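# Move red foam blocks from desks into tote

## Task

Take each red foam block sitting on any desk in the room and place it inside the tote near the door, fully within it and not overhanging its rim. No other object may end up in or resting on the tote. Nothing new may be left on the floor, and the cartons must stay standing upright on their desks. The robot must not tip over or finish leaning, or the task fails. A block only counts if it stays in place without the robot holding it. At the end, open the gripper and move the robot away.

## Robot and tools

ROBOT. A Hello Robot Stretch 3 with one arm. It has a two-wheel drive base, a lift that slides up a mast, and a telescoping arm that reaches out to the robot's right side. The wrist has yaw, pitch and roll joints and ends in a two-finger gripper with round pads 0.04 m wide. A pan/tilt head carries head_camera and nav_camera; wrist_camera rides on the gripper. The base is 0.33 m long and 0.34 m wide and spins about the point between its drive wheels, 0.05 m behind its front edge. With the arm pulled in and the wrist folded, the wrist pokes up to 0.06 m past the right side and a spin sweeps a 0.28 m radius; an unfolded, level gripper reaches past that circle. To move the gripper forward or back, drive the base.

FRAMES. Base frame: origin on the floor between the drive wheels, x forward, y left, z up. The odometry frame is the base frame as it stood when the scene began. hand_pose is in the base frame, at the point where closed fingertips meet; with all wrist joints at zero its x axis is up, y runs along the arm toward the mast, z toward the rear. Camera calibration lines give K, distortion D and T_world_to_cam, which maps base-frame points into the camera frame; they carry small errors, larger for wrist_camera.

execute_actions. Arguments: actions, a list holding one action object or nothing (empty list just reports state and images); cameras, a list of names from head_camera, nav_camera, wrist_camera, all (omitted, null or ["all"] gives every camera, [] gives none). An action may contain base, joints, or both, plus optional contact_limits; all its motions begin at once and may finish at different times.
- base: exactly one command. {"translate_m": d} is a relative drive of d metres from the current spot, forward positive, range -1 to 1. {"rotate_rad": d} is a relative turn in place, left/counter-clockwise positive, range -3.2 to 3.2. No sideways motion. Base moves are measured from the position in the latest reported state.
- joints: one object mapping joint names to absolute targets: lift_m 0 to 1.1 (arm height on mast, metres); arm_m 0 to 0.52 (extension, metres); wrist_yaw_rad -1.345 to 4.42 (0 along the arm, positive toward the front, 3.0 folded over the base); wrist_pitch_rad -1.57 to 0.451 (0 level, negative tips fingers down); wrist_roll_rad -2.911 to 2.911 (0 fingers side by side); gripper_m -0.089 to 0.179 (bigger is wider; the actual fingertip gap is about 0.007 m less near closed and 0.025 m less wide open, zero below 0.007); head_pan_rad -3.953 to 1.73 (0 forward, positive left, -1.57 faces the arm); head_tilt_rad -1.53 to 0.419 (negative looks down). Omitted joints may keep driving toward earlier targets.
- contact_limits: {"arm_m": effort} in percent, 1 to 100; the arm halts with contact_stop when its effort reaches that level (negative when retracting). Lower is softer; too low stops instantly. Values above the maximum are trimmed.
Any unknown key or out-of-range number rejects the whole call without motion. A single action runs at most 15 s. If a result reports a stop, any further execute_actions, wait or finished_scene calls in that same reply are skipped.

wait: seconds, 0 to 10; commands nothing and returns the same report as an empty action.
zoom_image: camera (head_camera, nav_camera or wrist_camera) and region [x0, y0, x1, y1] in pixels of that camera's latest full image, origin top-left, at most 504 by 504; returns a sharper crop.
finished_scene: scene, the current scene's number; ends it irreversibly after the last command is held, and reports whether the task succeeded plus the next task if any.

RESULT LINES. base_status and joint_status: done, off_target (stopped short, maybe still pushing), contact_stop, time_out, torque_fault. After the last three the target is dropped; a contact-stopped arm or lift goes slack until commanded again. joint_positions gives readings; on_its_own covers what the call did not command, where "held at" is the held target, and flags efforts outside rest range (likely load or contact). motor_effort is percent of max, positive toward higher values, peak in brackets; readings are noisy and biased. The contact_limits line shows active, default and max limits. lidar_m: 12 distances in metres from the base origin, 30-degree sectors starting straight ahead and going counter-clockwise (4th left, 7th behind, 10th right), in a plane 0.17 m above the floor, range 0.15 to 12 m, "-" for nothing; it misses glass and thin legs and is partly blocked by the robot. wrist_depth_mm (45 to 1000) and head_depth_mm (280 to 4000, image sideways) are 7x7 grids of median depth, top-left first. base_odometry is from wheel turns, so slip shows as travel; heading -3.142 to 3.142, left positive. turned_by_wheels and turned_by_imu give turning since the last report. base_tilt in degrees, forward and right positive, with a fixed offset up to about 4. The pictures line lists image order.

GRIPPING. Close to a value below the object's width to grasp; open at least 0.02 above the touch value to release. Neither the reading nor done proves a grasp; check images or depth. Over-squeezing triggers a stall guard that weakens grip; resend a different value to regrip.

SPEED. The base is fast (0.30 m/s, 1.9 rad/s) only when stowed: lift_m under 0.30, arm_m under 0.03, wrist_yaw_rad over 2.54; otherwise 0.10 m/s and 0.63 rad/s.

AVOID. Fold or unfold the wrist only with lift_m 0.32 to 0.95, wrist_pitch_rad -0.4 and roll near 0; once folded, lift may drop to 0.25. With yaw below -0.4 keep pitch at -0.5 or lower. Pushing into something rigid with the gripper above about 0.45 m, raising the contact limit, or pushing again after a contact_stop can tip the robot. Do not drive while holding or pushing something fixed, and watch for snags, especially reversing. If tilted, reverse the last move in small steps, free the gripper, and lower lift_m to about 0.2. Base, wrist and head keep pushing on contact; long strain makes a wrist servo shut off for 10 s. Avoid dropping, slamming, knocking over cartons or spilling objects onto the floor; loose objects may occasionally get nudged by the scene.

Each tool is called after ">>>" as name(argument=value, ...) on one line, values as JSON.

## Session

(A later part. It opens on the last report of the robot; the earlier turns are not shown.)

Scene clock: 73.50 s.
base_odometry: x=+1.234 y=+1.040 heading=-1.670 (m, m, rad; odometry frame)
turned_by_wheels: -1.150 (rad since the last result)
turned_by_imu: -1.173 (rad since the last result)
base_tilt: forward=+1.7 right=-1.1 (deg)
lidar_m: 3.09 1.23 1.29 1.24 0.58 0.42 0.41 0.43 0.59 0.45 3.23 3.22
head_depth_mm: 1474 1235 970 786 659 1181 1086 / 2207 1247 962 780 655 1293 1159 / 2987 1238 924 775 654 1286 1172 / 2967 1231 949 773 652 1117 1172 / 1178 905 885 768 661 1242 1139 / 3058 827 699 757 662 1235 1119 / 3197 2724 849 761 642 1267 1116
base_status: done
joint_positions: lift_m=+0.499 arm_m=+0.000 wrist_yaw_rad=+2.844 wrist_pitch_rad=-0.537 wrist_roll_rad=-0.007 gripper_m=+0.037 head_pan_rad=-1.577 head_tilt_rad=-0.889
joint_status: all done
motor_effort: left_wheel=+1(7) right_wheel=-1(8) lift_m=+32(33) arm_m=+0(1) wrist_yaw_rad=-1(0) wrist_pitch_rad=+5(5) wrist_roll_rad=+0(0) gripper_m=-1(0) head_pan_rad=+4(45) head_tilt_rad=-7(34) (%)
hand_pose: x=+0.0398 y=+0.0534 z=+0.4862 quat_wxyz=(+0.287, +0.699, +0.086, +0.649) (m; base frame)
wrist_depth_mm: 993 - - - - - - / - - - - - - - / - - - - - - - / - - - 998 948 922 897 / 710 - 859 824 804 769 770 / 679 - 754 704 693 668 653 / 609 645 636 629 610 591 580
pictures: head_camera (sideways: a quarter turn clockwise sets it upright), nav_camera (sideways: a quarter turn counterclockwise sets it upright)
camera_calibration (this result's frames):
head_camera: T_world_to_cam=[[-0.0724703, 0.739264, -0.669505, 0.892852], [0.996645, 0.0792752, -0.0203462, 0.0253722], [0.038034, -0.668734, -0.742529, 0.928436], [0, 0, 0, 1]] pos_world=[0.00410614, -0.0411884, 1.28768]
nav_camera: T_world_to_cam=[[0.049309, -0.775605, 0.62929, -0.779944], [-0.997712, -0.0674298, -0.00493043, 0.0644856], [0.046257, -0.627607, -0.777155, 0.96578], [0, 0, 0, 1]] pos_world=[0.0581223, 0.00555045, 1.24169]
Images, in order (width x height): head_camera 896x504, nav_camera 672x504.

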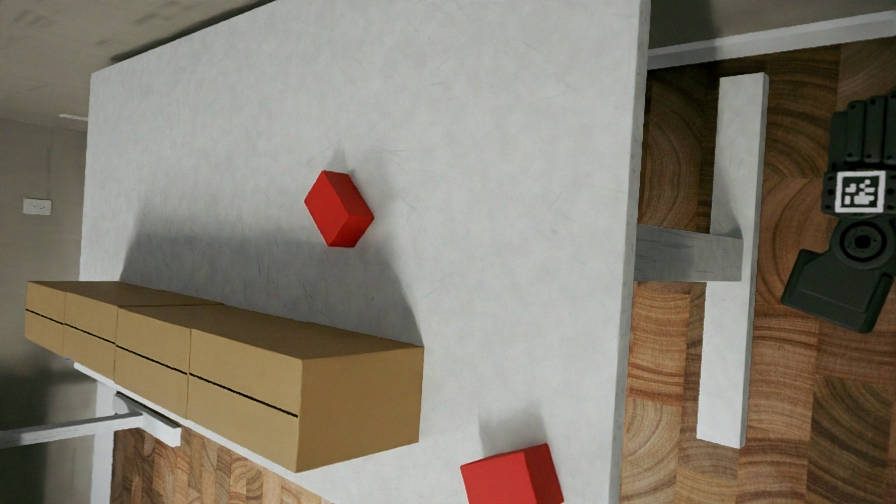

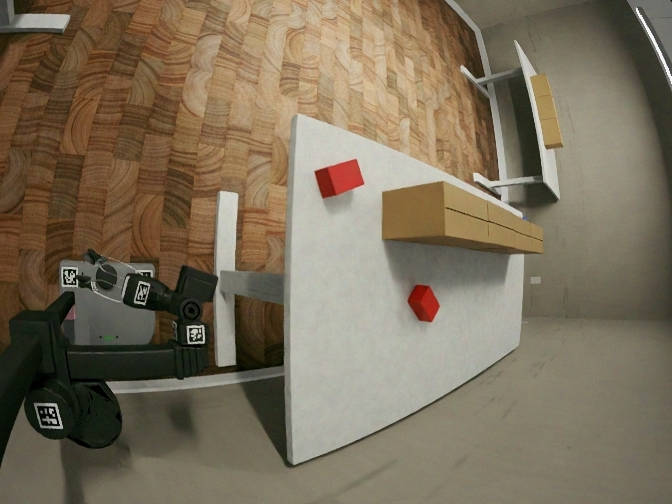

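>>> execute_actions(actions=[{"joints": {"lift_m": 0.92, "wrist_yaw_rad": 1.57, "wrist_pitch_rad": -0.4, "wrist_roll_rad": 0.0, "gripper_m": 0.14}}], cameras=["nav_camera"])

Scene clock: 86.70 s.
base_odometry: x=+1.234 y=+1.040 heading=-1.670 (m, m, rad; odometry frame)
turned_by_wheels: +0.000 (rad since the last result)
turned_by_imu: -0.001 (rad since the last result)
base_tilt: forward=+1.7 right=-1.1 (deg)
lidar_m: 3.09 1.23 1.29 1.24 0.57 0.43 0.41 0.43 0.59 0.45 3.23 3.24
head_depth_mm: 1485 1241 969 819 - 1162 1084 / 2210 1247 960 801 - 1190 1138 / 3015 1242 926 799 - - 1132 / 2940 1227 947 774 652 - 1127 / 1178 905 885 766 662 - 1111 / 3094 825 698 758 662 - 1098 / 3197 2729 851 760 641 - 1109
base_status: not commanded
joint_positions: lift_m=+0.919 arm_m=+0.000 wrist_yaw_rad=+1.572 wrist_pitch_rad=-0.418 wrist_roll_rad=-0.005 gripper_m=+0.140 head_pan_rad=-1.577 head_tilt_rad=-0.889
joint_status: all done
motor_effort: left_wheel=+1(1) right_wheel=-2(2) lift_m=+31(33) arm_m=+0(0) wrist_yaw_rad=-3(5) wrist_pitch_rad=+6(6) wrist_roll_rad=+2(3) gripper_m=+0(80) head_pan_rad=+5(4) head_tilt_rad=-6(6) (%)
hand_pose: x=+0.2031 y=-0.1451 z=+0.9320 quat_wxyz=(+0.594, +0.592, -0.383, +0.387) (m; base frame)
wrist_depth_mm: 996 - - - - - - / - - - - - - - / - - - - - - - / - - - - - - - / - - - - - - 442 / - - - - - 376 329 / - - - - - 351 312
pictures: nav_camera (sideways: a quarter turn counterclockwise sets it upright)
camera_calibration (this result's frames):
nav_camera: T_world_to_cam=[[0.0493093, -0.775605, 0.62929, -0.779944], [-0.997712, -0.0674302, -0.00493044, 0.0644856], [0.0462572, -0.627607, -0.777155, 0.96578], [0, 0, 0, 1]] pos_world=[0.0581223, 0.00555047, 1.24169]
Images, in order (width x height): nav_camera 672x504.

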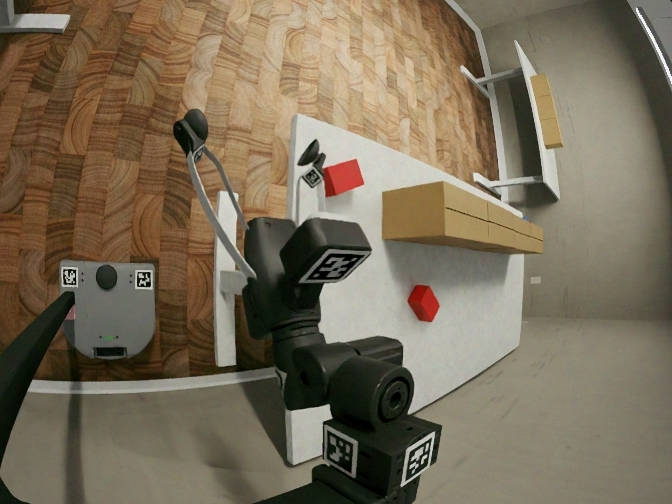

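>>> execute_actions(actions=[{"base": {"rotate_rad": -0.49}, "joints": {"lift_m": 0.97, "wrist_yaw_rad": -0.27, "wrist_pitch_rad": -1.2, "arm_m": 0.1}}], cameras=[])

>>> execute_actions(actions=[{"base": {"translate_m": 0.36}, "joints": {"arm_m": 0.4}}])

Scene clock: 101.73 s.
base_odometry: x=+1.234 y=+1.040 heading=-2.160 (m, m, rad; odometry frame)
turned_by_wheels: -0.490 (rad since the last result)
turned_by_imu: -0.501 (rad since the last result)
base_tilt: forward=+1.7 right=-1.1 (deg)
lidar_m: 3.22 3.08 1.23 1.28 1.26 0.56 0.42 0.41 0.43 0.60 0.45 3.24
head_depth_mm: 494 - - - 706 778 879 / 567 624 - - 888 979 1082 / 668 729 - - 1105 1232 1136 / 810 930 949 782 1388 1255 1128 / 1030 1138 944 769 663 1243 1123 / 1404 1205 936 765 646 1034 1123 / 1770 1198 928 760 643 1214 1107
base_status: done
joint_positions: lift_m=+0.969 arm_m=+0.100 wrist_yaw_rad=-0.268 wrist_pitch_rad=-1.202 wrist_roll_rad=-0.005 gripper_m=+0.140 head_pan_rad=-1.577 head_tilt_rad=-0.889
joint_status: all done
motor_effort: left_wheel=+1(5) right_wheel=-2(6) lift_m=+31(34) arm_m=+3(5) wrist_yaw_rad=-3(6) wrist_pitch_rad=+0(6) wrist_roll_rad=+1(2) gripper_m=+0(1) head_pan_rad=+4(4) head_tilt_rad=-6(6) (%)
hand_pose: x=-0.0401 y=-0.3121 z=+0.8603 quat_wxyz=(+0.526, +0.320, -0.630, -0.474) (m; base frame)
wrist_depth_mm: 350 352 355 355 316 253 211 / 336 340 344 348 379 293 238 / 324 326 332 619 478 347 274 / 315 319 320 - 658 435 321 / 303 306 932 - - 509 390 / 295 297 978 - - 958 477 / 287 953 983 966 - - 782
pictures: none
No camera images: the call's "cameras" was empty. Leave "cameras" out to get every camera's image.

Scene clock: 106.30 s.
base_odometry: x=+1.035 y=+0.740 heading=-2.159 (m, m, rad; odometry frame)
turned_by_wheels: +0.000 (rad since the last result)
turned_by_imu: -0.003 (rad since the last result)
base_tilt: forward=+1.7 right=-1.1 (deg)
lidar_m: 2.87 2.75 1.50 1.13 1.43 1.00 0.75 0.73 0.40 0.42 1.55 3.46
head_depth_mm: - 1009 968 784 660 1238 1136 / - 1105 960 782 656 601 1135 / - - 938 776 654 566 1127 / 1481 1229 916 754 650 553 1093 / 1736 1213 917 592 648 530 522 / 2296 1205 637 567 644 549 500 / 2806 815 722 757 643 569 1081
base_status: done
joint_positions: lift_m=+0.969 arm_m=+0.400 wrist_yaw_rad=-0.270 wrist_pitch_rad=-1.202 wrist_roll_rad=-0.004 gripper_m=+0.140 head_pan_rad=-1.577 head_tilt_rad=-0.889
joint_status: all done
motor_effort: left_wheel=+1(4) right_wheel=-2(3) lift_m=+31(31) arm_m=+5(4) wrist_yaw_rad=+0(2) wrist_pitch_rad=+1(1) wrist_roll_rad=+1(1) gripper_m=-1(1) head_pan_rad=+4(4) head_tilt_rad=-6(6) (%)
hand_pose: x=-0.0402 y=-0.6119 z=+0.8603 quat_wxyz=(+0.525, +0.319, -0.630, -0.474) (m; base frame)
wrist_depth_mm: 349 349 351 359 359 366 363 / 334 339 340 343 347 349 352 / 321 325 328 331 337 337 339 / 313 317 314 317 324 326 328 / 301 306 306 309 311 316 316 / 235 284 297 302 304 300 310 / 192 256 289 290 292 295 296
pictures: head_camera (sideways: a quarter turn clockwise sets it upright), nav_camera (sideways: a quarter turn counterclockwise sets it upright), wrist_camera
camera_calibration (this result's frames):
head_camera: T_world_to_cam=[[-0.0725265, 0.739262, -0.6695, 0.892846], [0.996639, 0.0793512, -0.0203457, 0.0253715], [0.0380848, -0.668726, -0.742533, 0.928441], [0, 0, 0, 1]] pos_world=[0.00410927, -0.0411884, 1.28768]
nav_camera: T_world_to_cam=[[0.049368, -0.775605, 0.629285, -0.779938], [-0.997707, -0.0675057, -0.00493089, 0.0644862], [0.0463047, -0.627599, -0.777159, 0.965784], [0, 0, 0, 1]] pos_world=[0.0581219, 0.00555478, 1.24169]
wrist_camera: T_world_to_cam=[[-0.910729, 0.41256, 0.0191531, 0.196819], [0.401751, 0.895712, -0.190515, 0.75693], [-0.0957547, -0.165813, -0.981497, 0.907251], [0, 0, 0, 1]] pos_world=[-0.0379753, -0.608757, 1.0309]
Images, in order (width x height): head_camera 896x504, nav_camera 672x504, wrist_camera 644x364.

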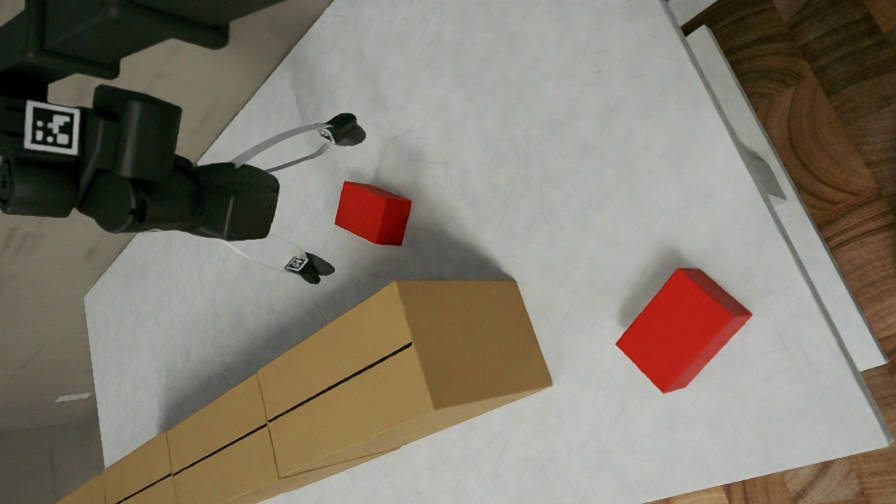

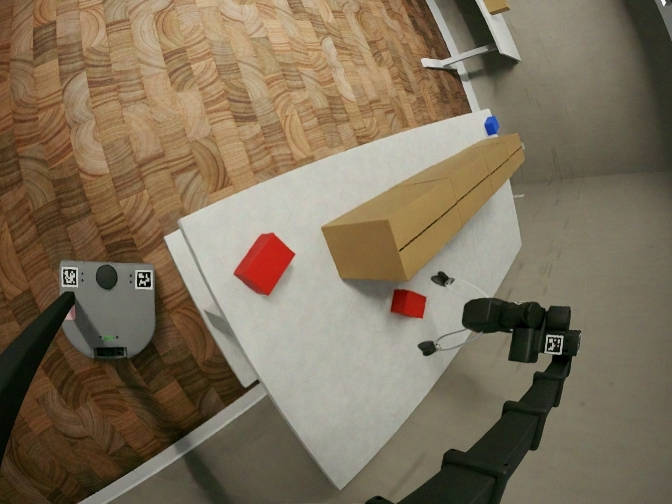

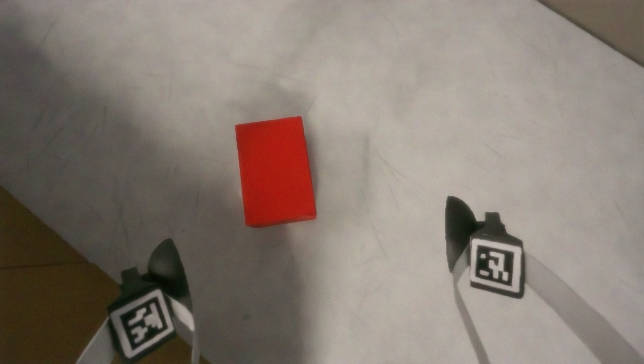

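>>> execute_actions(actions=[{"base": {"translate_m": 0.01}, "joints": {"arm_m": 0.468, "lift_m": 0.905}}], cameras=["head_camera", "wrist_camera"])

Scene clock: 112.10 s.
base_odometry: x=+1.029 y=+0.732 heading=-2.159 (m, m, rad; odometry frame)
turned_by_wheels: +0.000 (rad since the last result)
turned_by_imu: -0.001 (rad since the last result)
base_tilt: forward=+1.7 right=-1.1 (deg)
lidar_m: 2.85 2.73 1.49 1.13 1.44 1.02 0.76 0.74 0.40 0.43 1.56 3.45
head_depth_mm: 906 - - 784 654 1227 1136 / 1022 1140 963 781 657 591 1138 / 1225 - 954 778 655 566 1131 / 1469 1226 919 752 651 553 1090 / 1761 1220 661 584 648 530 520 / 2333 1165 637 583 644 558 501 / 2776 818 826 761 644 580 1097
base_status: done
joint_positions: lift_m=+0.906 arm_m=+0.468 wrist_yaw_rad=-0.270 wrist_pitch_rad=-1.203 wrist_roll_rad=-0.004 gripper_m=+0.140 head_pan_rad=-1.577 head_tilt_rad=-0.889
joint_status: all done
motor_effort: left_wheel=+1(5) right_wheel=-2(6) lift_m=+7(24) arm_m=+4(3) wrist_yaw_rad=-1(2) wrist_pitch_rad=+1(1) wrist_roll_rad=+1(1) gripper_m=+0(0) head_pan_rad=+4(4) head_tilt_rad=-6(6) (%)
hand_pose: x=-0.0402 y=-0.6798 z=+0.7967 quat_wxyz=(+0.525, +0.319, -0.630, -0.475) (m; base frame)
wrist_depth_mm: 276 277 280 283 284 288 290 / 266 267 271 272 275 279 277 / 256 259 260 263 266 270 268 / 248 249 251 208 258 260 261 / 241 242 243 201 248 253 251 / 233 236 237 195 240 240 244 / 226 227 230 231 233 234 238
pictures: head_camera (sideways: a quarter turn clockwise sets it upright), wrist_camera
camera_calibration (this result's frames):
head_camera: T_world_to_cam=[[-0.072531, 0.739262, -0.669501, 0.892846], [0.996639, 0.0793572, -0.0203457, 0.0253715], [0.0380889, -0.668726, -0.742533, 0.928441], [0, 0, 0, 1]] pos_world=[0.00410952, -0.0411885, 1.28768]
wrist_camera: T_world_to_cam=[[-0.910732, 0.41255, 0.019239, 0.225995], [0.401779, 0.895813, -0.189979, 0.805241], [-0.0956103, -0.16529, -0.9816, 0.834051], [0, 0, 0, 1]] pos_world=[-0.037964, -0.67672, 0.967335]
Images, in order (width x height): head_camera 896x504, wrist_camera 644x364.

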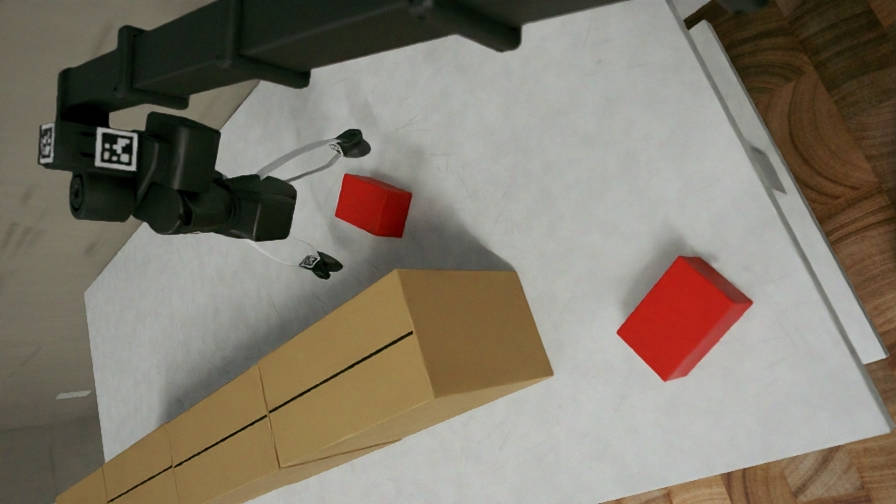

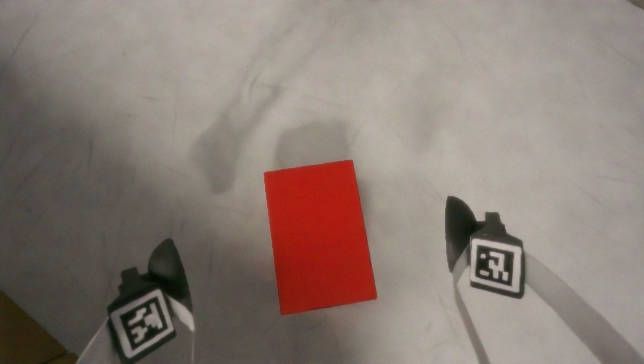

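>>> execute_actions(actions=[{"joints": {"lift_m": 0.855}}], cameras=["wrist_camera"])

Scene clock: 114.37 s.
base_odometry: x=+1.029 y=+0.732 heading=-2.159 (m, m, rad; odometry frame)
turned_by_wheels: +0.000 (rad since the last result)
turned_by_imu: +0.000 (rad since the last result)
base_tilt: forward=+1.7 right=-1.1 (deg)
lidar_m: 2.85 2.74 1.49 1.13 1.44 1.02 0.76 0.74 0.40 0.43 1.55 3.47
head_depth_mm: 911 970 - - - 1221 1122 / 1044 - 959 780 656 590 1140 / 1227 - 923 776 654 565 1131 / 1484 1234 923 754 651 552 1091 / 1764 1221 662 584 648 530 521 / 2348 1164 637 583 644 558 500 / 2812 817 825 762 644 579 1098
base_status: not commanded
joint_positions: lift_m=+0.856 arm_m=+0.468 wrist_yaw_rad=-0.270 wrist_pitch_rad=-1.203 wrist_roll_rad=-0.004 gripper_m=+0.140 head_pan_rad=-1.577 head_tilt_rad=-0.889
joint_status: all done
motor_effort: left_wheel=+1(1) right_wheel=-2(2) lift_m=+7(9) arm_m=+5(3) wrist_yaw_rad=-1(1) wrist_pitch_rad=+1(1) wrist_roll_rad=+1(1) gripper_m=-1(0) head_pan_rad=+4(4) head_tilt_rad=-6(7) (%)
hand_pose: x=-0.0402 y=-0.6798 z=+0.7467 quat_wxyz=(+0.525, +0.319, -0.630, -0.475) (m; base frame)
wrist_depth_mm: 220 221 223 225 228 228 232 / 213 213 215 217 218 220 223 / 204 206 208 210 212 214 216 / 197 199 199 156 205 206 208 / 193 193 194 151 197 200 201 / 185 187 188 147 190 191 195 / 181 181 182 183 185 187 188
pictures: wrist_camera
camera_calibration (this result's frames):
wrist_camera: T_world_to_cam=[[-0.910732, 0.41255, 0.019239, 0.226958], [0.401779, 0.895813, -0.189979, 0.79574], [-0.0956103, -0.16529, -0.9816, 0.784959], [0, 0, 0, 1]] pos_world=[-0.037964, -0.67672, 0.917323]
Images, in order (width x height): wrist_camera 644x364.

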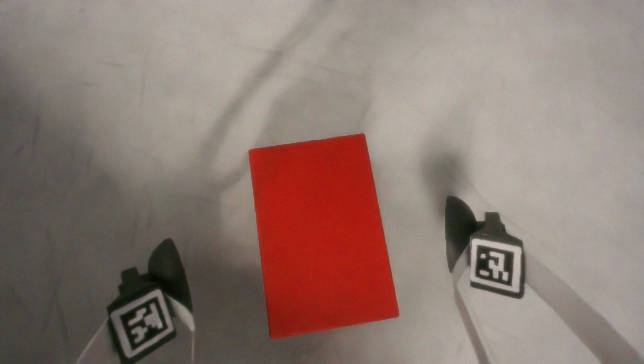

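>>> execute_actions(actions=[{"joints": {"gripper_m": 0.03}}], cameras=["wrist_camera"])

Scene clock: 116.63 s.
base_odometry: x=+1.029 y=+0.732 heading=-2.159 (m, m, rad; odometry frame)
turned_by_wheels: +0.000 (rad since the last result)
turned_by_imu: +0.000 (rad since the last result)
base_tilt: forward=+1.7 right=-1.2 (deg)
lidar_m: 2.85 2.74 1.49 1.13 1.43 1.02 0.76 0.74 0.40 0.43 1.55 3.44
head_depth_mm: 912 970 - - - 1219 1123 / 1044 - 962 780 656 591 1135 / 1233 - 926 776 655 567 1130 / 1473 1231 919 752 651 551 1093 / 1769 1220 663 584 648 530 520 / 2340 1163 638 583 644 557 500 / 2780 818 826 758 643 580 1098
base_status: not commanded
joint_positions: lift_m=+0.856 arm_m=+0.468 wrist_yaw_rad=-0.270 wrist_pitch_rad=-1.203 wrist_roll_rad=-0.004 gripper_m=+0.031 head_pan_rad=-1.577 head_tilt_rad=-0.889
joint_status: all done
motor_effort: left_wheel=+1(1) right_wheel=-2(2) lift_m=+7(7) arm_m=+4(4) wrist_yaw_rad=+0(0) wrist_pitch_rad=+1(1) wrist_roll_rad=+1(1) gripper_m=-14(88) head_pan_rad=+4(4) head_tilt_rad=-7(6) (%)
hand_pose: x=-0.0402 y=-0.6798 z=+0.7467 quat_wxyz=(+0.525, +0.319, -0.630, -0.475) (m; base frame)
wrist_depth_mm: 219 221 223 226 227 229 231 / 212 213 214 217 220 221 223 / 205 207 207 210 212 212 215 / 198 200 200 153 204 206 208 / 192 194 193 149 199 200 201 / 186 187 145 144 189 194 195 / 180 182 182 182 186 187 188
pictures: wrist_camera
camera_calibration (this result's frames):
wrist_camera: T_world_to_cam=[[-0.910732, 0.412549, 0.0192394, 0.226957], [0.401779, 0.895814, -0.189977, 0.795739], [-0.0956097, -0.165288, -0.9816, 0.784961], [0, 0, 0, 1]] pos_world=[-0.0379639, -0.67672, 0.917323]
Images, in order (width x height): wrist_camera 644x364.

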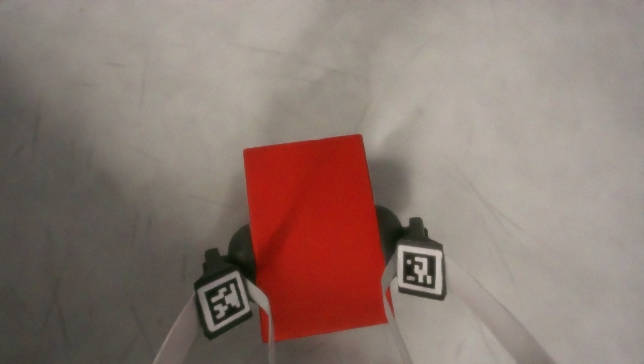

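>>> execute_actions(actions=[{"joints": {"lift_m": 0.94, "arm_m": 0.40}}], cameras=["wrist_camera"])

Scene clock: 123.90 s.
base_odometry: x=+1.029 y=+0.732 heading=-2.159 (m, m, rad; odometry frame)
turned_by_wheels: +0.000 (rad since the last result)
turned_by_imu: -0.001 (rad since the last result)
base_tilt: forward=+1.7 right=-1.1 (deg)
lidar_m: 2.85 2.73 1.49 1.13 1.44 1.02 0.76 0.74 0.41 0.43 1.55 3.45
head_depth_mm: 884 - 932 784 661 1224 1133 / 1040 1110 959 781 659 591 1135 / 1211 - 870 773 655 566 1128 / 1480 1226 944 751 650 553 1086 / 1754 1217 661 583 648 531 521 / 2350 1167 638 583 645 558 500 / 2790 818 827 759 644 579 1095
base_status: not commanded
joint_positions: lift_m=+0.939 arm_m=+0.400 wrist_yaw_rad=-0.270 wrist_pitch_rad=-1.204 wrist_roll_rad=-0.004 gripper_m=+0.031 head_pan_rad=-1.577 head_tilt_rad=-0.889
joint_status: all done
motor_effort: left_wheel=+1(1) right_wheel=-2(2) lift_m=+31(36) arm_m=-4(4) wrist_yaw_rad=-1(1) wrist_pitch_rad=+1(1) wrist_roll_rad=+1(1) gripper_m=-14(14) head_pan_rad=+4(4) head_tilt_rad=-6(6) (%)
hand_pose: x=-0.0401 y=-0.6121 z=+0.8301 quat_wxyz=(+0.525, +0.319, -0.630, -0.475) (m; base frame)
wrist_depth_mm: 310 315 319 322 326 326 329 / 302 305 306 310 314 316 318 / 291 292 296 299 300 305 307 / 282 285 285 153 292 294 298 / 272 273 277 148 282 284 287 / 219 264 145 143 270 277 277 / 179 218 258 259 266 266 270
pictures: wrist_camera
camera_calibration (this result's frames):
wrist_camera: T_world_to_cam=[[-0.910737, 0.41253, 0.019411, 0.197319], [0.401835, 0.896016, -0.188903, 0.750117], [-0.0953205, -0.164241, -0.981804, 0.878895], [0, 0, 0, 1]] pos_world=[-0.0379412, -0.609166, 1.00077]
Images, in order (width x height): wrist_camera 644x364.

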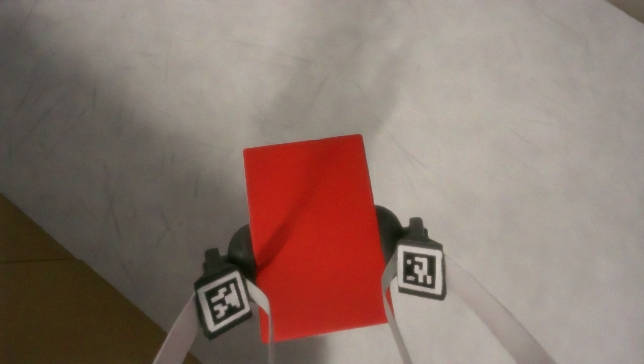

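>>> execute_actions(actions=[{"joints": {"arm_m": 0.0, "wrist_pitch_rad": -0.4}}], cameras=[])

>>> execute_actions(actions=[{"base": {"rotate_rad": 0.14}, "joints": {"wrist_yaw_rad": 3.0, "head_pan_rad": -0.3, "head_tilt_rad": -0.7}}], cameras=["nav_camera"])

Scene clock: 130.87 s.
base_odometry: x=+1.029 y=+0.732 heading=-2.159 (m, m, rad; odometry frame)
turned_by_wheels: +0.000 (rad since the last result)
turned_by_imu: -0.001 (rad since the last result)
base_tilt: forward=+1.8 right=-1.1 (deg)
lidar_m: 2.85 2.74 1.49 1.13 1.44 1.01 0.76 0.74 0.41 0.43 1.55 3.44
head_depth_mm: 914 986 967 - - - - / 1048 1130 960 - - - 1085 / 1230 1237 956 - - - 1108 / 1477 1232 946 754 650 538 1093 / 1757 1214 662 584 648 530 521 / 2375 1165 638 583 644 557 501 / 2753 819 828 761 644 580 1098
base_status: not commanded
joint_positions: lift_m=+0.939 arm_m=+0.001 wrist_yaw_rad=-0.270 wrist_pitch_rad=-0.422 wrist_roll_rad=-0.004 gripper_m=+0.031 head_pan_rad=-1.577 head_tilt_rad=-0.889
joint_status: all done
motor_effort: left_wheel=+1(1) right_wheel=-2(2) lift_m=+31(31) arm_m=-4(6) wrist_yaw_rad=-1(1) wrist_pitch_rad=+7(7) wrist_roll_rad=+1(1) gripper_m=-15(15) head_pan_rad=+4(4) head_tilt_rad=-7(6) (%)
hand_pose: x=-0.0811 y=-0.3613 z=+0.9511 quat_wxyz=(+0.667, +0.055, -0.703, -0.240) (m; base frame)
wrist_depth_mm: - - 904 701 572 487 420 / - - - 790 630 521 450 / - 998 904 802 674 555 475 / 380 709 652 154 612 570 515 / 287 528 530 148 495 476 547 / 232 249 145 144 389 417 594 / 215 255 366 347 359 355 644
pictures: none
No camera images: the call's "cameras" was empty. Leave "cameras" out to get every camera's image.

Scene clock: 133.50 s.
base_odometry: x=+1.029 y=+0.732 heading=-2.019 (m, m, rad; odometry frame)
turned_by_wheels: +0.140 (rad since the last result)
turned_by_imu: +0.142 (rad since the last result)
base_tilt: forward=+1.7 right=-1.0 (deg)
lidar_m: 2.85 2.73 1.14 1.13 1.41 0.91 0.74 0.74 0.40 1.30 2.97 3.44
head_depth_mm: 3514 3800 3121 2238 1767 1444 1220 / 3630 - 3056 2254 1747 1433 1224 / 3399 3858 3060 2191 1741 1420 1209 / 3137 3546 3007 2185 1722 1412 1203 / 2928 3273 2922 2167 1698 1402 1200 / 2772 3067 2917 2142 1700 1402 1195 / 2599 2838 2755 2116 1686 1393 1190
base_status: done
joint_positions: lift_m=+0.939 arm_m=+0.001 wrist_yaw_rad=+2.998 wrist_pitch_rad=-0.422 wrist_roll_rad=-0.004 gripper_m=+0.031 head_pan_rad=-0.307 head_tilt_rad=-0.705
joint_status: all done
motor_effort: left_wheel=-1(5) right_wheel=+2(7) lift_m=+31(31) arm_m=-3(4) wrist_yaw_rad=+2(4) wrist_pitch_rad=+7(7) wrist_roll_rad=+1(1) gripper_m=-13(14) head_pan_rad=+4(47) head_tilt_rad=+3(26) (%)
hand_pose: x=+0.0108 y=+0.0761 z=+0.9511 quat_wxyz=(+0.197, +0.699, +0.099, +0.681) (m; base frame)
wrist_depth_mm: - - - - - - - / - - - - - - - / - - - - - - - / - - - 153 - - - / - - 148 148 - - - / - - - 144 - - - / - - - - - - -
pictures: nav_camera (sideways: a quarter turn counterclockwise sets it upright)
camera_calibration (this result's frames):
nav_camera: T_world_to_cam=[[0.633138, -0.144106, 0.760506, -0.9545], [-0.231748, -0.972738, 0.00861447, 0.0421788], [0.738531, -0.1817, -0.649274, 0.795241], [0, 0, 0, 1]] pos_world=[0.0267952, 0.047975, 1.24187]
Images, in order (width x height): nav_camera 672x504.

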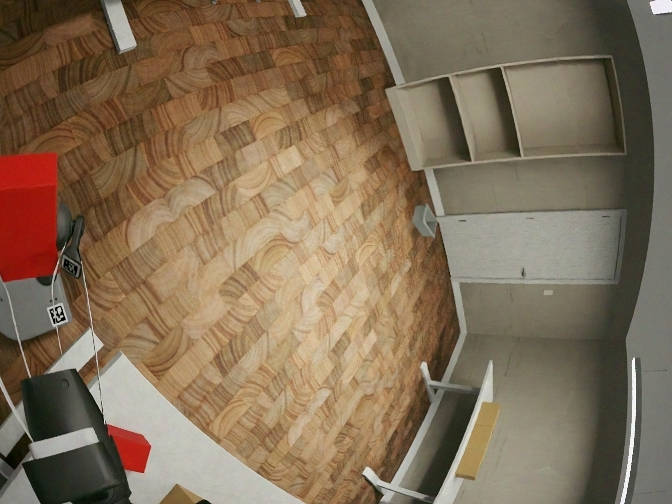

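>>> execute_actions(actions=[{"base": {"translate_m": 0.33}, "joints": {"lift_m": 0.75, "head_pan_rad": -1.2, "head_tilt_rad": -1.0}}], cameras=["nav_camera"])

Scene clock: 139.60 s.
base_odometry: x=+0.886 y=+0.435 heading=-2.020 (m, m, rad; odometry frame)
turned_by_wheels: +0.000 (rad since the last result)
turned_by_imu: -0.002 (rad since the last result)
base_tilt: forward=+1.7 right=-1.2 (deg)
lidar_m: 2.53 2.42 1.55 1.09 1.54 1.29 1.06 0.63 1.17 1.53 2.80 3.19
head_depth_mm: 1276 1071 1786 1599 1416 1295 1070 / 2793 2359 1925 1636 1409 - 1083 / 2831 2331 1925 1617 1418 - - / 2764 2331 1902 1616 1401 1226 1129 / 2873 2300 1884 1603 1392 1231 1101 / 2829 2297 1878 1603 1380 1230 1101 / 2867 2283 1887 1598 1387 1225 1098
base_status: done
joint_positions: lift_m=+0.751 arm_m=+0.001 wrist_yaw_rad=+2.998 wrist_pitch_rad=-0.421 wrist_roll_rad=-0.004 gripper_m=+0.031 head_pan_rad=-1.193 head_tilt_rad=-0.988
joint_status: all done
motor_effort: left_wheel=-2(3) right_wheel=+1(7) lift_m=+7(29) arm_m=-3(3) wrist_yaw_rad=+3(3) wrist_pitch_rad=+7(7) wrist_roll_rad=+1(1) gripper_m=-13(14) head_pan_rad=-3(46) head_tilt_rad=-7(36) (%)
hand_pose: x=+0.0107 y=+0.0762 z=+0.7626 quat_wxyz=(+0.197, +0.699, +0.099, +0.681) (m; base frame)
wrist_depth_mm: - - - - - - - / - - - - - - - / - - - - - - - / - - - 153 - - - / - - 148 149 - - - / - - - 144 - - - / - 998 - 884 899 888 889
pictures: nav_camera (sideways: a quarter turn counterclockwise sets it upright)
camera_calibration (this result's frames):
nav_camera: T_world_to_cam=[[0.357646, -0.754616, 0.550131, -0.678693], [-0.900129, -0.435455, -0.012131, 0.0732636], [0.248712, -0.49085, -0.83499, 1.03974], [0, 0, 0, 1]] pos_world=[0.050084, 0.0301057, 1.24243]
Images, in order (width x height): nav_camera 672x504.

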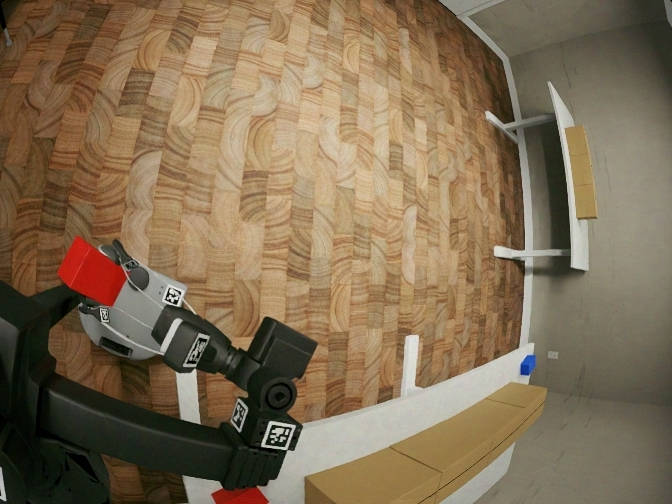

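>>> execute_actions(actions=[{"base": {"translate_m": 0.45}, "joints": {"lift_m": 0.285, "head_pan_rad": -0.3, "head_tilt_rad": -0.6}}], cameras=[])

>>> execute_actions(actions=[{"base": {"translate_m": 1.0}}], cameras=["head_camera", "nav_camera"])

Scene clock: 147.20 s.
base_odometry: x=+0.691 y=+0.029 heading=-2.020 (m, m, rad; odometry frame)
turned_by_wheels: +0.000 (rad since the last result)
turned_by_imu: -0.003 (rad since the last result)
base_tilt: forward=+1.7 right=-1.0 (deg)
lidar_m: 2.07 2.00 1.34 1.19 1.69 1.82 1.49 1.03 1.62 2.59 2.63 2.79
head_depth_mm: 2967 3269 3548 2644 1967 1558 1287 / 2729 3060 3384 2599 1939 1548 1283 / 2502 2790 3165 2580 1926 1535 1283 / 2324 2563 2877 2550 1905 1525 1263 / 2186 2419 2663 2417 1890 1513 1260 / 2078 2278 2496 2497 1872 1499 1249 / 1961 2097 2254 2268 1869 1489 1246
base_status: done
joint_positions: lift_m=+0.286 arm_m=+0.001 wrist_yaw_rad=+2.999 wrist_pitch_rad=-0.421 wrist_roll_rad=-0.004 gripper_m=+0.031 head_pan_rad=-0.307 head_tilt_rad=-0.605
joint_status: all done
motor_effort: left_wheel=-1(5) right_wheel=+2(7) lift_m=+7(8) arm_m=-4(3) wrist_yaw_rad=+2(2) wrist_pitch_rad=+7(7) wrist_roll_rad=+1(1) gripper_m=-13(14) head_pan_rad=+4(47) head_tilt_rad=+3(36) (%)
hand_pose: x=+0.0107 y=+0.0762 z=+0.2976 quat_wxyz=(+0.197, +0.699, +0.099, +0.681) (m; base frame)
wrist_depth_mm: - - - - - - - / - - - - - - - / - - - - 968 907 851 / 884 819 753 153 730 700 680 / 689 665 149 148 603 570 552 / 566 550 - 143 466 482 466 / 480 489 - 141 426 419 407
pictures: none
No camera images: the call's "cameras" was empty. Leave "cameras" out to get every camera's image.

Scene clock: 152.30 s.
base_odometry: x=+0.257 y=-0.872 heading=-2.020 (m, m, rad; odometry frame)
turned_by_wheels: +0.000 (rad since the last result)
turned_by_imu: -0.004 (rad since the last result)
base_tilt: forward=+1.7 right=-1.1 (deg)
lidar_m: 1.06 1.27 1.17 1.59 1.49 1.85 2.01 2.18 2.18 2.52 2.28 1.61
head_depth_mm: 1705 1915 2254 2510 1951 1554 1294 / 1562 1747 1983 2287 1948 1547 1287 / 1450 1618 1811 2074 1930 1535 1270 / 1351 1489 1658 1884 1904 1466 1269 / 1285 1404 1550 1751 1845 1487 1263 / 1203 1311 1436 1602 1750 1497 1253 / 1137 1235 1344 1474 1620 1419 1247
base_status: done
joint_positions: lift_m=+0.286 arm_m=+0.001 wrist_yaw_rad=+2.999 wrist_pitch_rad=-0.421 wrist_roll_rad=-0.004 gripper_m=+0.031 head_pan_rad=-0.307 head_tilt_rad=-0.605
joint_status: not commanded
motor_effort: left_wheel=-1(5) right_wheel=+1(8) lift_m=+7(7) arm_m=-4(3) wrist_yaw_rad=+1(1) wrist_pitch_rad=+7(7) wrist_roll_rad=+1(1) gripper_m=-14(14) head_pan_rad=+5(5) head_tilt_rad=+4(3) (%)
hand_pose: x=+0.0106 y=+0.0762 z=+0.2976 quat_wxyz=(+0.197, +0.699, +0.099, +0.681) (m; base frame)
wrist_depth_mm: - - - - - - - / - - - - - - 934 / - - - - 956 907 823 / 891 811 765 153 742 709 681 / 703 657 148 148 598 569 556 / 573 546 - 144 464 480 470 / 480 488 - 140 426 423 406
pictures: head_camera (sideways: a quarter turn clockwise sets it upright), nav_camera (sideways: a quarter turn counterclockwise sets it upright)
camera_calibration (this result's frames):
head_camera: T_world_to_cam=[[-0.520322, 0.0841094, -0.849818, 1.13061], [0.228245, 0.972632, -0.0434837, 0.0601937], [0.822903, -0.216592, -0.525279, 0.641049], [0, 0, 0, 1]] pos_world=[0.0470228, -0.0147954, 1.30016]
nav_camera: T_world_to_cam=[[0.557525, -0.119962, 0.821447, -1.03348], [-0.232665, -0.972427, 0.0159014, 0.0326961], [0.79689, -0.199987, -0.570063, 0.69184], [0, 0, 0, 1]] pos_world=[0.0324775, 0.0461755, 1.24282]
Images, in order (width x height): head_camera 896x504, nav_camera 672x504.

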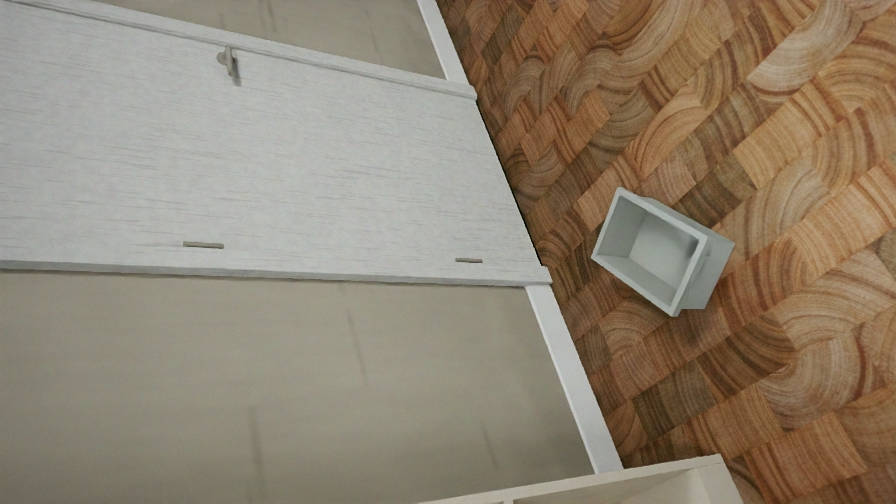

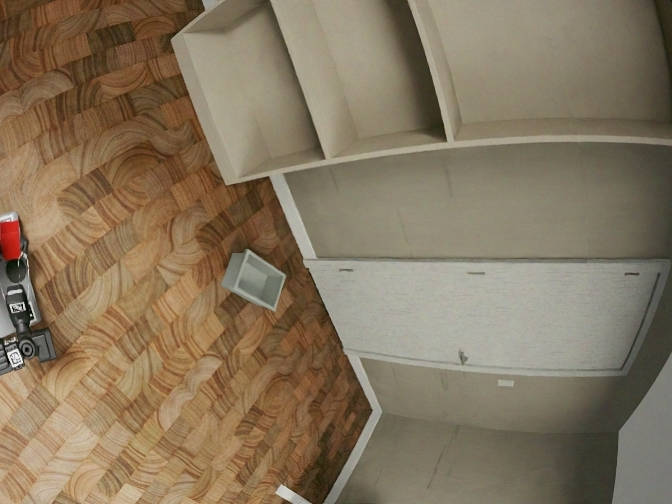

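>>> execute_actions(actions=[{"base": {"translate_m": 0.75}, "joints": {"head_pan_rad": -0.9, "head_tilt_rad": -1.0}}], cameras=[])

>>> execute_actions(actions=[{"base": {"rotate_rad": 0.72}, "joints": {"lift_m": 0.36, "head_pan_rad": -1.57, "head_tilt_rad": -1.1}}], cameras=["head_camera"])

Scene clock: 163.37 s.
base_odometry: x=-0.069 y=-1.548 heading=-2.020 (m, m, rad; odometry frame)
turned_by_wheels: +0.000 (rad since the last result)
turned_by_imu: -0.004 (rad since the last result)
base_tilt: forward=+1.6 right=-1.2 (deg)
lidar_m: 0.63 0.31 0.64 0.86 2.16 1.88 2.76 2.76 2.69 2.09 1.48 0.78
head_depth_mm: 2149 2296 1928 1633 1414 1248 1115 / 2207 2335 1919 1629 1408 1243 1110 / 2128 2276 1904 1621 1401 1219 1145 / 1538 1819 1872 1609 1341 1235 1121 / 1197 1374 1603 1604 1395 1212 1103 / 987 1101 1254 1435 1397 1227 1098 / 842 917 1032 1180 1307 1217 1101
base_status: done
joint_positions: lift_m=+0.286 arm_m=+0.001 wrist_yaw_rad=+2.999 wrist_pitch_rad=-0.421 wrist_roll_rad=-0.004 gripper_m=+0.031 head_pan_rad=-0.893 head_tilt_rad=-0.988
joint_status: all done
motor_effort: left_wheel=-1(5) right_wheel=+1(7) lift_m=+7(7) arm_m=-3(3) wrist_yaw_rad=+2(1) wrist_pitch_rad=+7(7) wrist_roll_rad=+1(1) gripper_m=-14(14) head_pan_rad=-3(40) head_tilt_rad=-7(40) (%)
hand_pose: x=+0.0106 y=+0.0762 z=+0.2976 quat_wxyz=(+0.197, +0.699, +0.099, +0.681) (m; base frame)
wrist_depth_mm: - - - 897 729 561 459 / - - - 966 762 593 484 / - - - 802 722 618 505 / 887 810 757 153 573 532 326 / 693 658 148 148 487 446 412 / 570 549 - 143 458 422 449 / 476 486 - 140 427 416 408
pictures: none
No camera images: the call's "cameras" was empty. Leave "cameras" out to get every camera's image.

Scene clock: 165.20 s.
base_odometry: x=-0.069 y=-1.548 heading=-1.300 (m, m, rad; odometry frame)
turned_by_wheels: +0.720 (rad since the last result)
turned_by_imu: +0.733 (rad since the last result)
base_tilt: forward=+1.8 right=-1.1 (deg)
lidar_m: 0.58 0.73 0.85 1.88 2.86 2.76 2.76 2.69 2.08 1.03 0.69 0.31
head_depth_mm: 2213 2011 1725 1518 1348 1212 1101 / 2267 1997 1712 1512 1345 1210 1123 / 1821 1959 1724 1505 1318 1220 - / 1364 1645 1700 1500 1334 1228 - / 1104 1290 1534 1498 1334 1199 1094 / 926 1050 1218 1412 1334 1200 1090 / 800 906 1039 1198 1286 1200 1041
base_status: done
joint_positions: lift_m=+0.359 arm_m=+0.001 wrist_yaw_rad=+2.999 wrist_pitch_rad=-0.421 wrist_roll_rad=-0.004 gripper_m=+0.031 head_pan_rad=-1.563 head_tilt_rad=-1.087
joint_status: all done
motor_effort: left_wheel=-1(7) right_wheel=+2(8) lift_m=+31(34) arm_m=-3(4) wrist_yaw_rad=+1(1) wrist_pitch_rad=+7(7) wrist_roll_rad=+1(1) gripper_m=-13(14) head_pan_rad=-4(43) head_tilt_rad=-9(22) (%)
hand_pose: x=+0.0106 y=+0.0762 z=+0.3712 quat_wxyz=(+0.197, +0.699, +0.099, +0.681) (m; base frame)
wrist_depth_mm: - - - - - 739 710 / - - - - - 839 768 / - - - - - 848 768 / - 974 898 154 861 736 625 / 811 797 149 148 710 647 525 / 661 647 - 144 542 572 462 / 568 555 - 141 506 495 439
pictures: head_camera (sideways: a quarter turn clockwise sets it upright)
camera_calibration (this result's frames):
head_camera: T_world_to_cam=[[-0.0837737, 0.855257, -0.511389, 0.686918], [0.995414, 0.0956035, -0.0031757, 0.00302254], [0.0461745, -0.50931, -0.859344, 1.08026], [0, 0, 0, 1]] pos_world=[0.00465655, -0.0375938, 1.27961]
Images, in order (width x height): head_camera 896x504.

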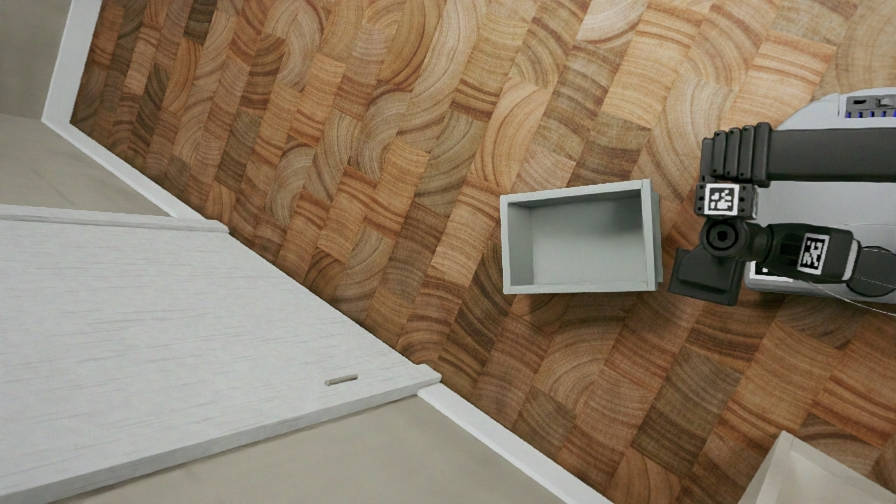

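>>> execute_actions(actions=[{"joints": {"wrist_yaw_rad": 0.0, "arm_m": 0.2}}], cameras=[])

>>> execute_actions(actions=[{"joints": {"wrist_pitch_rad": -1.2, "arm_m": 0.34, "lift_m": 0.27}}], cameras=["head_camera", "wrist_camera"])

Scene clock: 173.30 s.
base_odometry: x=-0.069 y=-1.548 heading=-1.300 (m, m, rad; odometry frame)
turned_by_wheels: +0.000 (rad since the last result)
turned_by_imu: -0.001 (rad since the last result)
base_tilt: forward=+1.7 right=-1.1 (deg)
lidar_m: 0.58 0.73 0.86 1.88 2.87 2.76 2.77 2.68 2.08 1.03 0.69 0.31
head_depth_mm: 2218 2029 1730 1522 1349 1213 1100 / 2275 2005 1727 1510 1336 1213 1122 / 1822 1970 1720 1505 1292 1201 - / 1366 1646 1703 1503 1319 1197 - / 1106 1286 1543 1494 1334 1205 1093 / 926 1053 1220 1423 1326 1199 1088 / 798 906 1038 1190 1291 1194 1041
base_status: not commanded
joint_positions: lift_m=+0.359 arm_m=+0.200 wrist_yaw_rad=+0.002 wrist_pitch_rad=-0.421 wrist_roll_rad=-0.004 gripper_m=+0.031 head_pan_rad=-1.563 head_tilt_rad=-1.087
joint_status: all done
motor_effort: left_wheel=-1(1) right_wheel=+2(2) lift_m=+31(31) arm_m=+3(4) wrist_yaw_rad=-3(5) wrist_pitch_rad=+7(7) wrist_roll_rad=+1(1) gripper_m=-14(14) head_pan_rad=-3(4) head_tilt_rad=-9(8) (%)
hand_pose: x=-0.0210 y=-0.5687 z=+0.3712 quat_wxyz=(+0.693, +0.149, -0.690, -0.147) (m; base frame)
wrist_depth_mm: 422 555 822 - - - - / 431 566 856 - - - - / 426 577 856 - - - 988 / 422 574 770 153 871 825 784 / 451 589 724 148 705 676 645 / 464 582 145 143 543 577 556 / 461 545 518 487 501 495 480
pictures: none
No camera images: the call's "cameras" was empty. Leave "cameras" out to get every camera's image.

Scene clock: 175.60 s.
base_odometry: x=-0.069 y=-1.548 heading=-1.300 (m, m, rad; odometry frame)
turned_by_wheels: +0.000 (rad since the last result)
turned_by_imu: +0.000 (rad since the last result)
base_tilt: forward=+1.7 right=-1.2 (deg)
lidar_m: 0.58 0.73 0.86 1.88 2.87 2.76 2.77 2.68 2.08 0.52 0.69 0.31
head_depth_mm: 2238 2017 1730 1512 1346 1210 1104 / 2255 2004 1725 1502 1342 1209 1123 / 1830 1949 1706 1534 1301 1198 - / 1355 1639 1705 1527 1318 1193 - / 1096 1285 1533 1501 1340 1198 1094 / 930 1049 1227 1417 1329 1196 1090 / 801 906 1039 1198 1290 1200 1038
base_status: not commanded
joint_positions: lift_m=+0.271 arm_m=+0.340 wrist_yaw_rad=+0.001 wrist_pitch_rad=-1.203 wrist_roll_rad=-0.004 gripper_m=+0.031 head_pan_rad=-1.563 head_tilt_rad=-1.087
joint_status: all done
motor_effort: left_wheel=-1(1) right_wheel=+2(2) lift_m=+7(31) arm_m=+4(4) wrist_yaw_rad=-1(3) wrist_pitch_rad=+1(7) wrist_roll_rad=+1(1) gripper_m=-14(13) head_pan_rad=-3(4) head_tilt_rad=-8(9) (%)
hand_pose: x=-0.0216 y=-0.5542 z=+0.1616 quat_wxyz=(+0.584, +0.401, -0.581, -0.400) (m; base frame)
wrist_depth_mm: 371 374 377 381 386 387 394 / 360 361 364 365 370 373 375 / 347 346 354 357 353 360 363 / 332 334 219 153 278 350 348 / 324 243 288 148 225 337 338 / 316 228 145 144 204 328 327 / 306 304 298 305 277 315 319
pictures: head_camera (sideways: a quarter turn clockwise sets it upright), wrist_camera
camera_calibration (this result's frames):
head_camera: T_world_to_cam=[[-0.0837073, 0.855263, -0.511389, 0.686918], [0.995422, 0.0955263, -0.00317572, 0.00302253], [0.046135, -0.509313, -0.859344, 1.08026], [0, 0, 0, 1]] pos_world=[0.00465363, -0.0375937, 1.27961]
wrist_camera: T_world_to_cam=[[-0.987806, 0.154485, 0.0193248, 0.0586418], [0.148098, 0.970663, -0.189418, 0.600563], [-0.0480202, -0.184246, -0.981706, 0.223748], [0, 0, 0, 1]] pos_world=[-0.0202713, -0.550779, 0.332279]
Images, in order (width x height): head_camera 896x504, wrist_camera 644x364.

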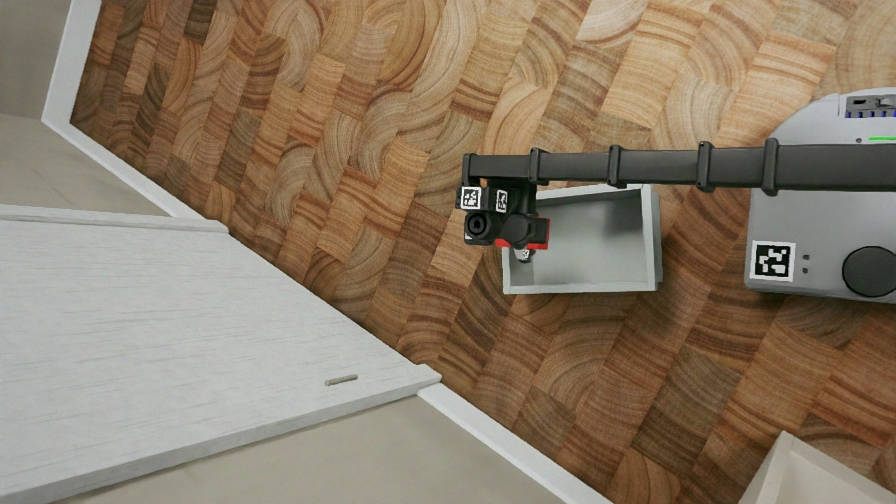

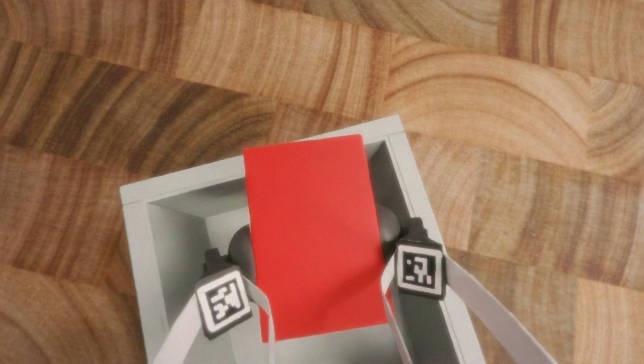

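>>> execute_actions(actions=[{"joints": {"wrist_yaw_rad": 0.14, "arm_m": 0.31}}], cameras=["wrist_camera"])

Scene clock: 184.20 s.
base_odometry: x=-0.069 y=-1.548 heading=-1.300 (m, m, rad; odometry frame)
turned_by_wheels: +0.000 (rad since the last result)
turned_by_imu: -0.001 (rad since the last result)
base_tilt: forward=+1.7 right=-1.1 (deg)
lidar_m: 0.58 0.73 0.86 1.88 2.87 2.75 2.76 2.69 2.08 0.48 0.69 0.31
head_depth_mm: 2230 2002 1725 1509 1349 1213 1102 / 2269 1998 1725 1501 1344 1212 1127 / 1827 1956 1719 1535 1301 1200 - / 1359 1660 1707 1523 1316 1199 - / 1103 1280 1544 1500 1328 1207 1093 / 929 1050 1223 1417 1330 1196 1092 / 800 907 1041 1194 1285 1197 1036
base_status: not commanded
joint_positions: lift_m=+0.271 arm_m=+0.310 wrist_yaw_rad=+0.138 wrist_pitch_rad=-1.204 wrist_roll_rad=-0.004 gripper_m=+0.031 head_pan_rad=-1.563 head_tilt_rad=-1.087
joint_status: all done
motor_effort: left_wheel=-1(2) right_wheel=+2(2) lift_m=+7(7) arm_m=-4(5) wrist_yaw_rad=+2(4) wrist_pitch_rad=+1(1) wrist_roll_rad=+1(1) gripper_m=-14(14) head_pan_rad=-4(4) head_tilt_rad=-8(7) (%)
hand_pose: x=-0.0121 y=-0.5241 z=+0.1616 quat_wxyz=(+0.610, +0.440, -0.552, -0.359) (m; base frame)
wrist_depth_mm: 371 374 374 384 384 391 394 / 357 359 363 368 370 373 375 / 349 348 229 228 260 359 364 / 335 335 273 153 272 348 349 / 322 324 235 148 214 337 339 / 315 314 145 144 205 327 326 / 306 304 289 305 278 312 321
pictures: wrist_camera
camera_calibration (this result's frames):
wrist_camera: T_world_to_cam=[[-0.999654, 0.0178006, 0.0193546, -0.00839785], [0.0138195, 0.981835, -0.189234, 0.574093], [-0.0223715, -0.188901, -0.981741, 0.227622], [0, 0, 0, 1]] pos_world=[-0.0112364, -0.520517, 0.332266]
Images, in order (width x height): wrist_camera 644x364.

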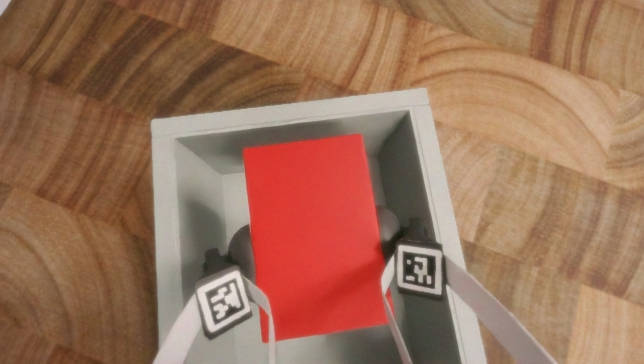

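>>> execute_actions(actions=[{"base": {"translate_m": 0.01}, "joints": {"lift_m": 0.15}}], cameras=["wrist_camera"])

Scene clock: 187.47 s.
base_odometry: x=-0.066 y=-1.557 heading=-1.300 (m, m, rad; odometry frame)
turned_by_wheels: +0.000 (rad since the last result)
turned_by_imu: -0.001 (rad since the last result)
base_tilt: forward=+1.7 right=-1.1 (deg)
lidar_m: 0.57 0.72 0.85 1.91 2.87 2.76 2.77 2.70 2.08 1.01 0.68 0.30
head_depth_mm: 2215 2015 1725 1514 1341 1213 1104 / 2266 2001 1722 1510 1347 1202 1122 / 1802 1950 1716 1508 1321 1211 - / 1342 1627 1697 1496 1290 1194 - / 1089 1262 1512 1494 1337 1202 1095 / 915 1034 1201 1421 1328 1200 1094 / 795 894 1020 1174 1286 1196 1030
base_status: done
joint_positions: lift_m=+0.151 arm_m=+0.310 wrist_yaw_rad=+0.138 wrist_pitch_rad=-1.204 wrist_roll_rad=-0.004 gripper_m=+0.031 head_pan_rad=-1.563 head_tilt_rad=-1.087
joint_status: all done
motor_effort: left_wheel=-1(3) right_wheel=+2(6) lift_m=+7(7) arm_m=-3(3) wrist_yaw_rad=+2(2) wrist_pitch_rad=+1(1) wrist_roll_rad=+1(1) gripper_m=-13(13) head_pan_rad=-4(4) head_tilt_rad=-8(9) (%)
hand_pose: x=-0.0121 y=-0.5241 z=+0.0416 quat_wxyz=(+0.610, +0.440, -0.552, -0.359) (m; base frame)
wrist_depth_mm: 108 114 120 127 136 130 110 / 111 138 155 167 182 138 106 / 108 152 211 212 222 143 102 / 105 146 212 153 217 147 101 / 104 140 204 149 210 153 103 / 102 135 145 143 201 149 106 / 99 123 193 192 197 180 109
pictures: wrist_camera
camera_calibration (this result's frames):
wrist_camera: T_world_to_cam=[[-0.999654, 0.0177987, 0.0193703, -0.00608086], [0.0138169, 0.981854, -0.189136, 0.551365], [-0.0223851, -0.188803, -0.98176, 0.10987], [0, 0, 0, 1]] pos_world=[-0.0112374, -0.520507, 0.212266]
Images, in order (width x height): wrist_camera 644x364.

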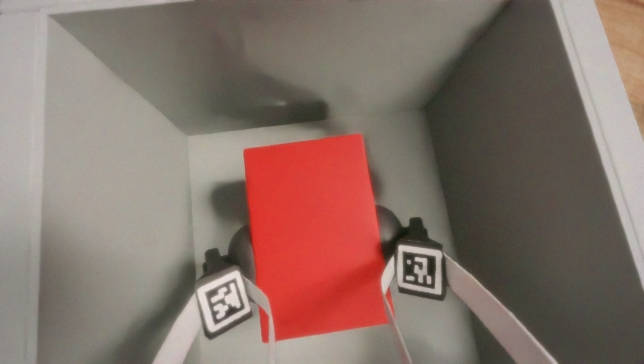

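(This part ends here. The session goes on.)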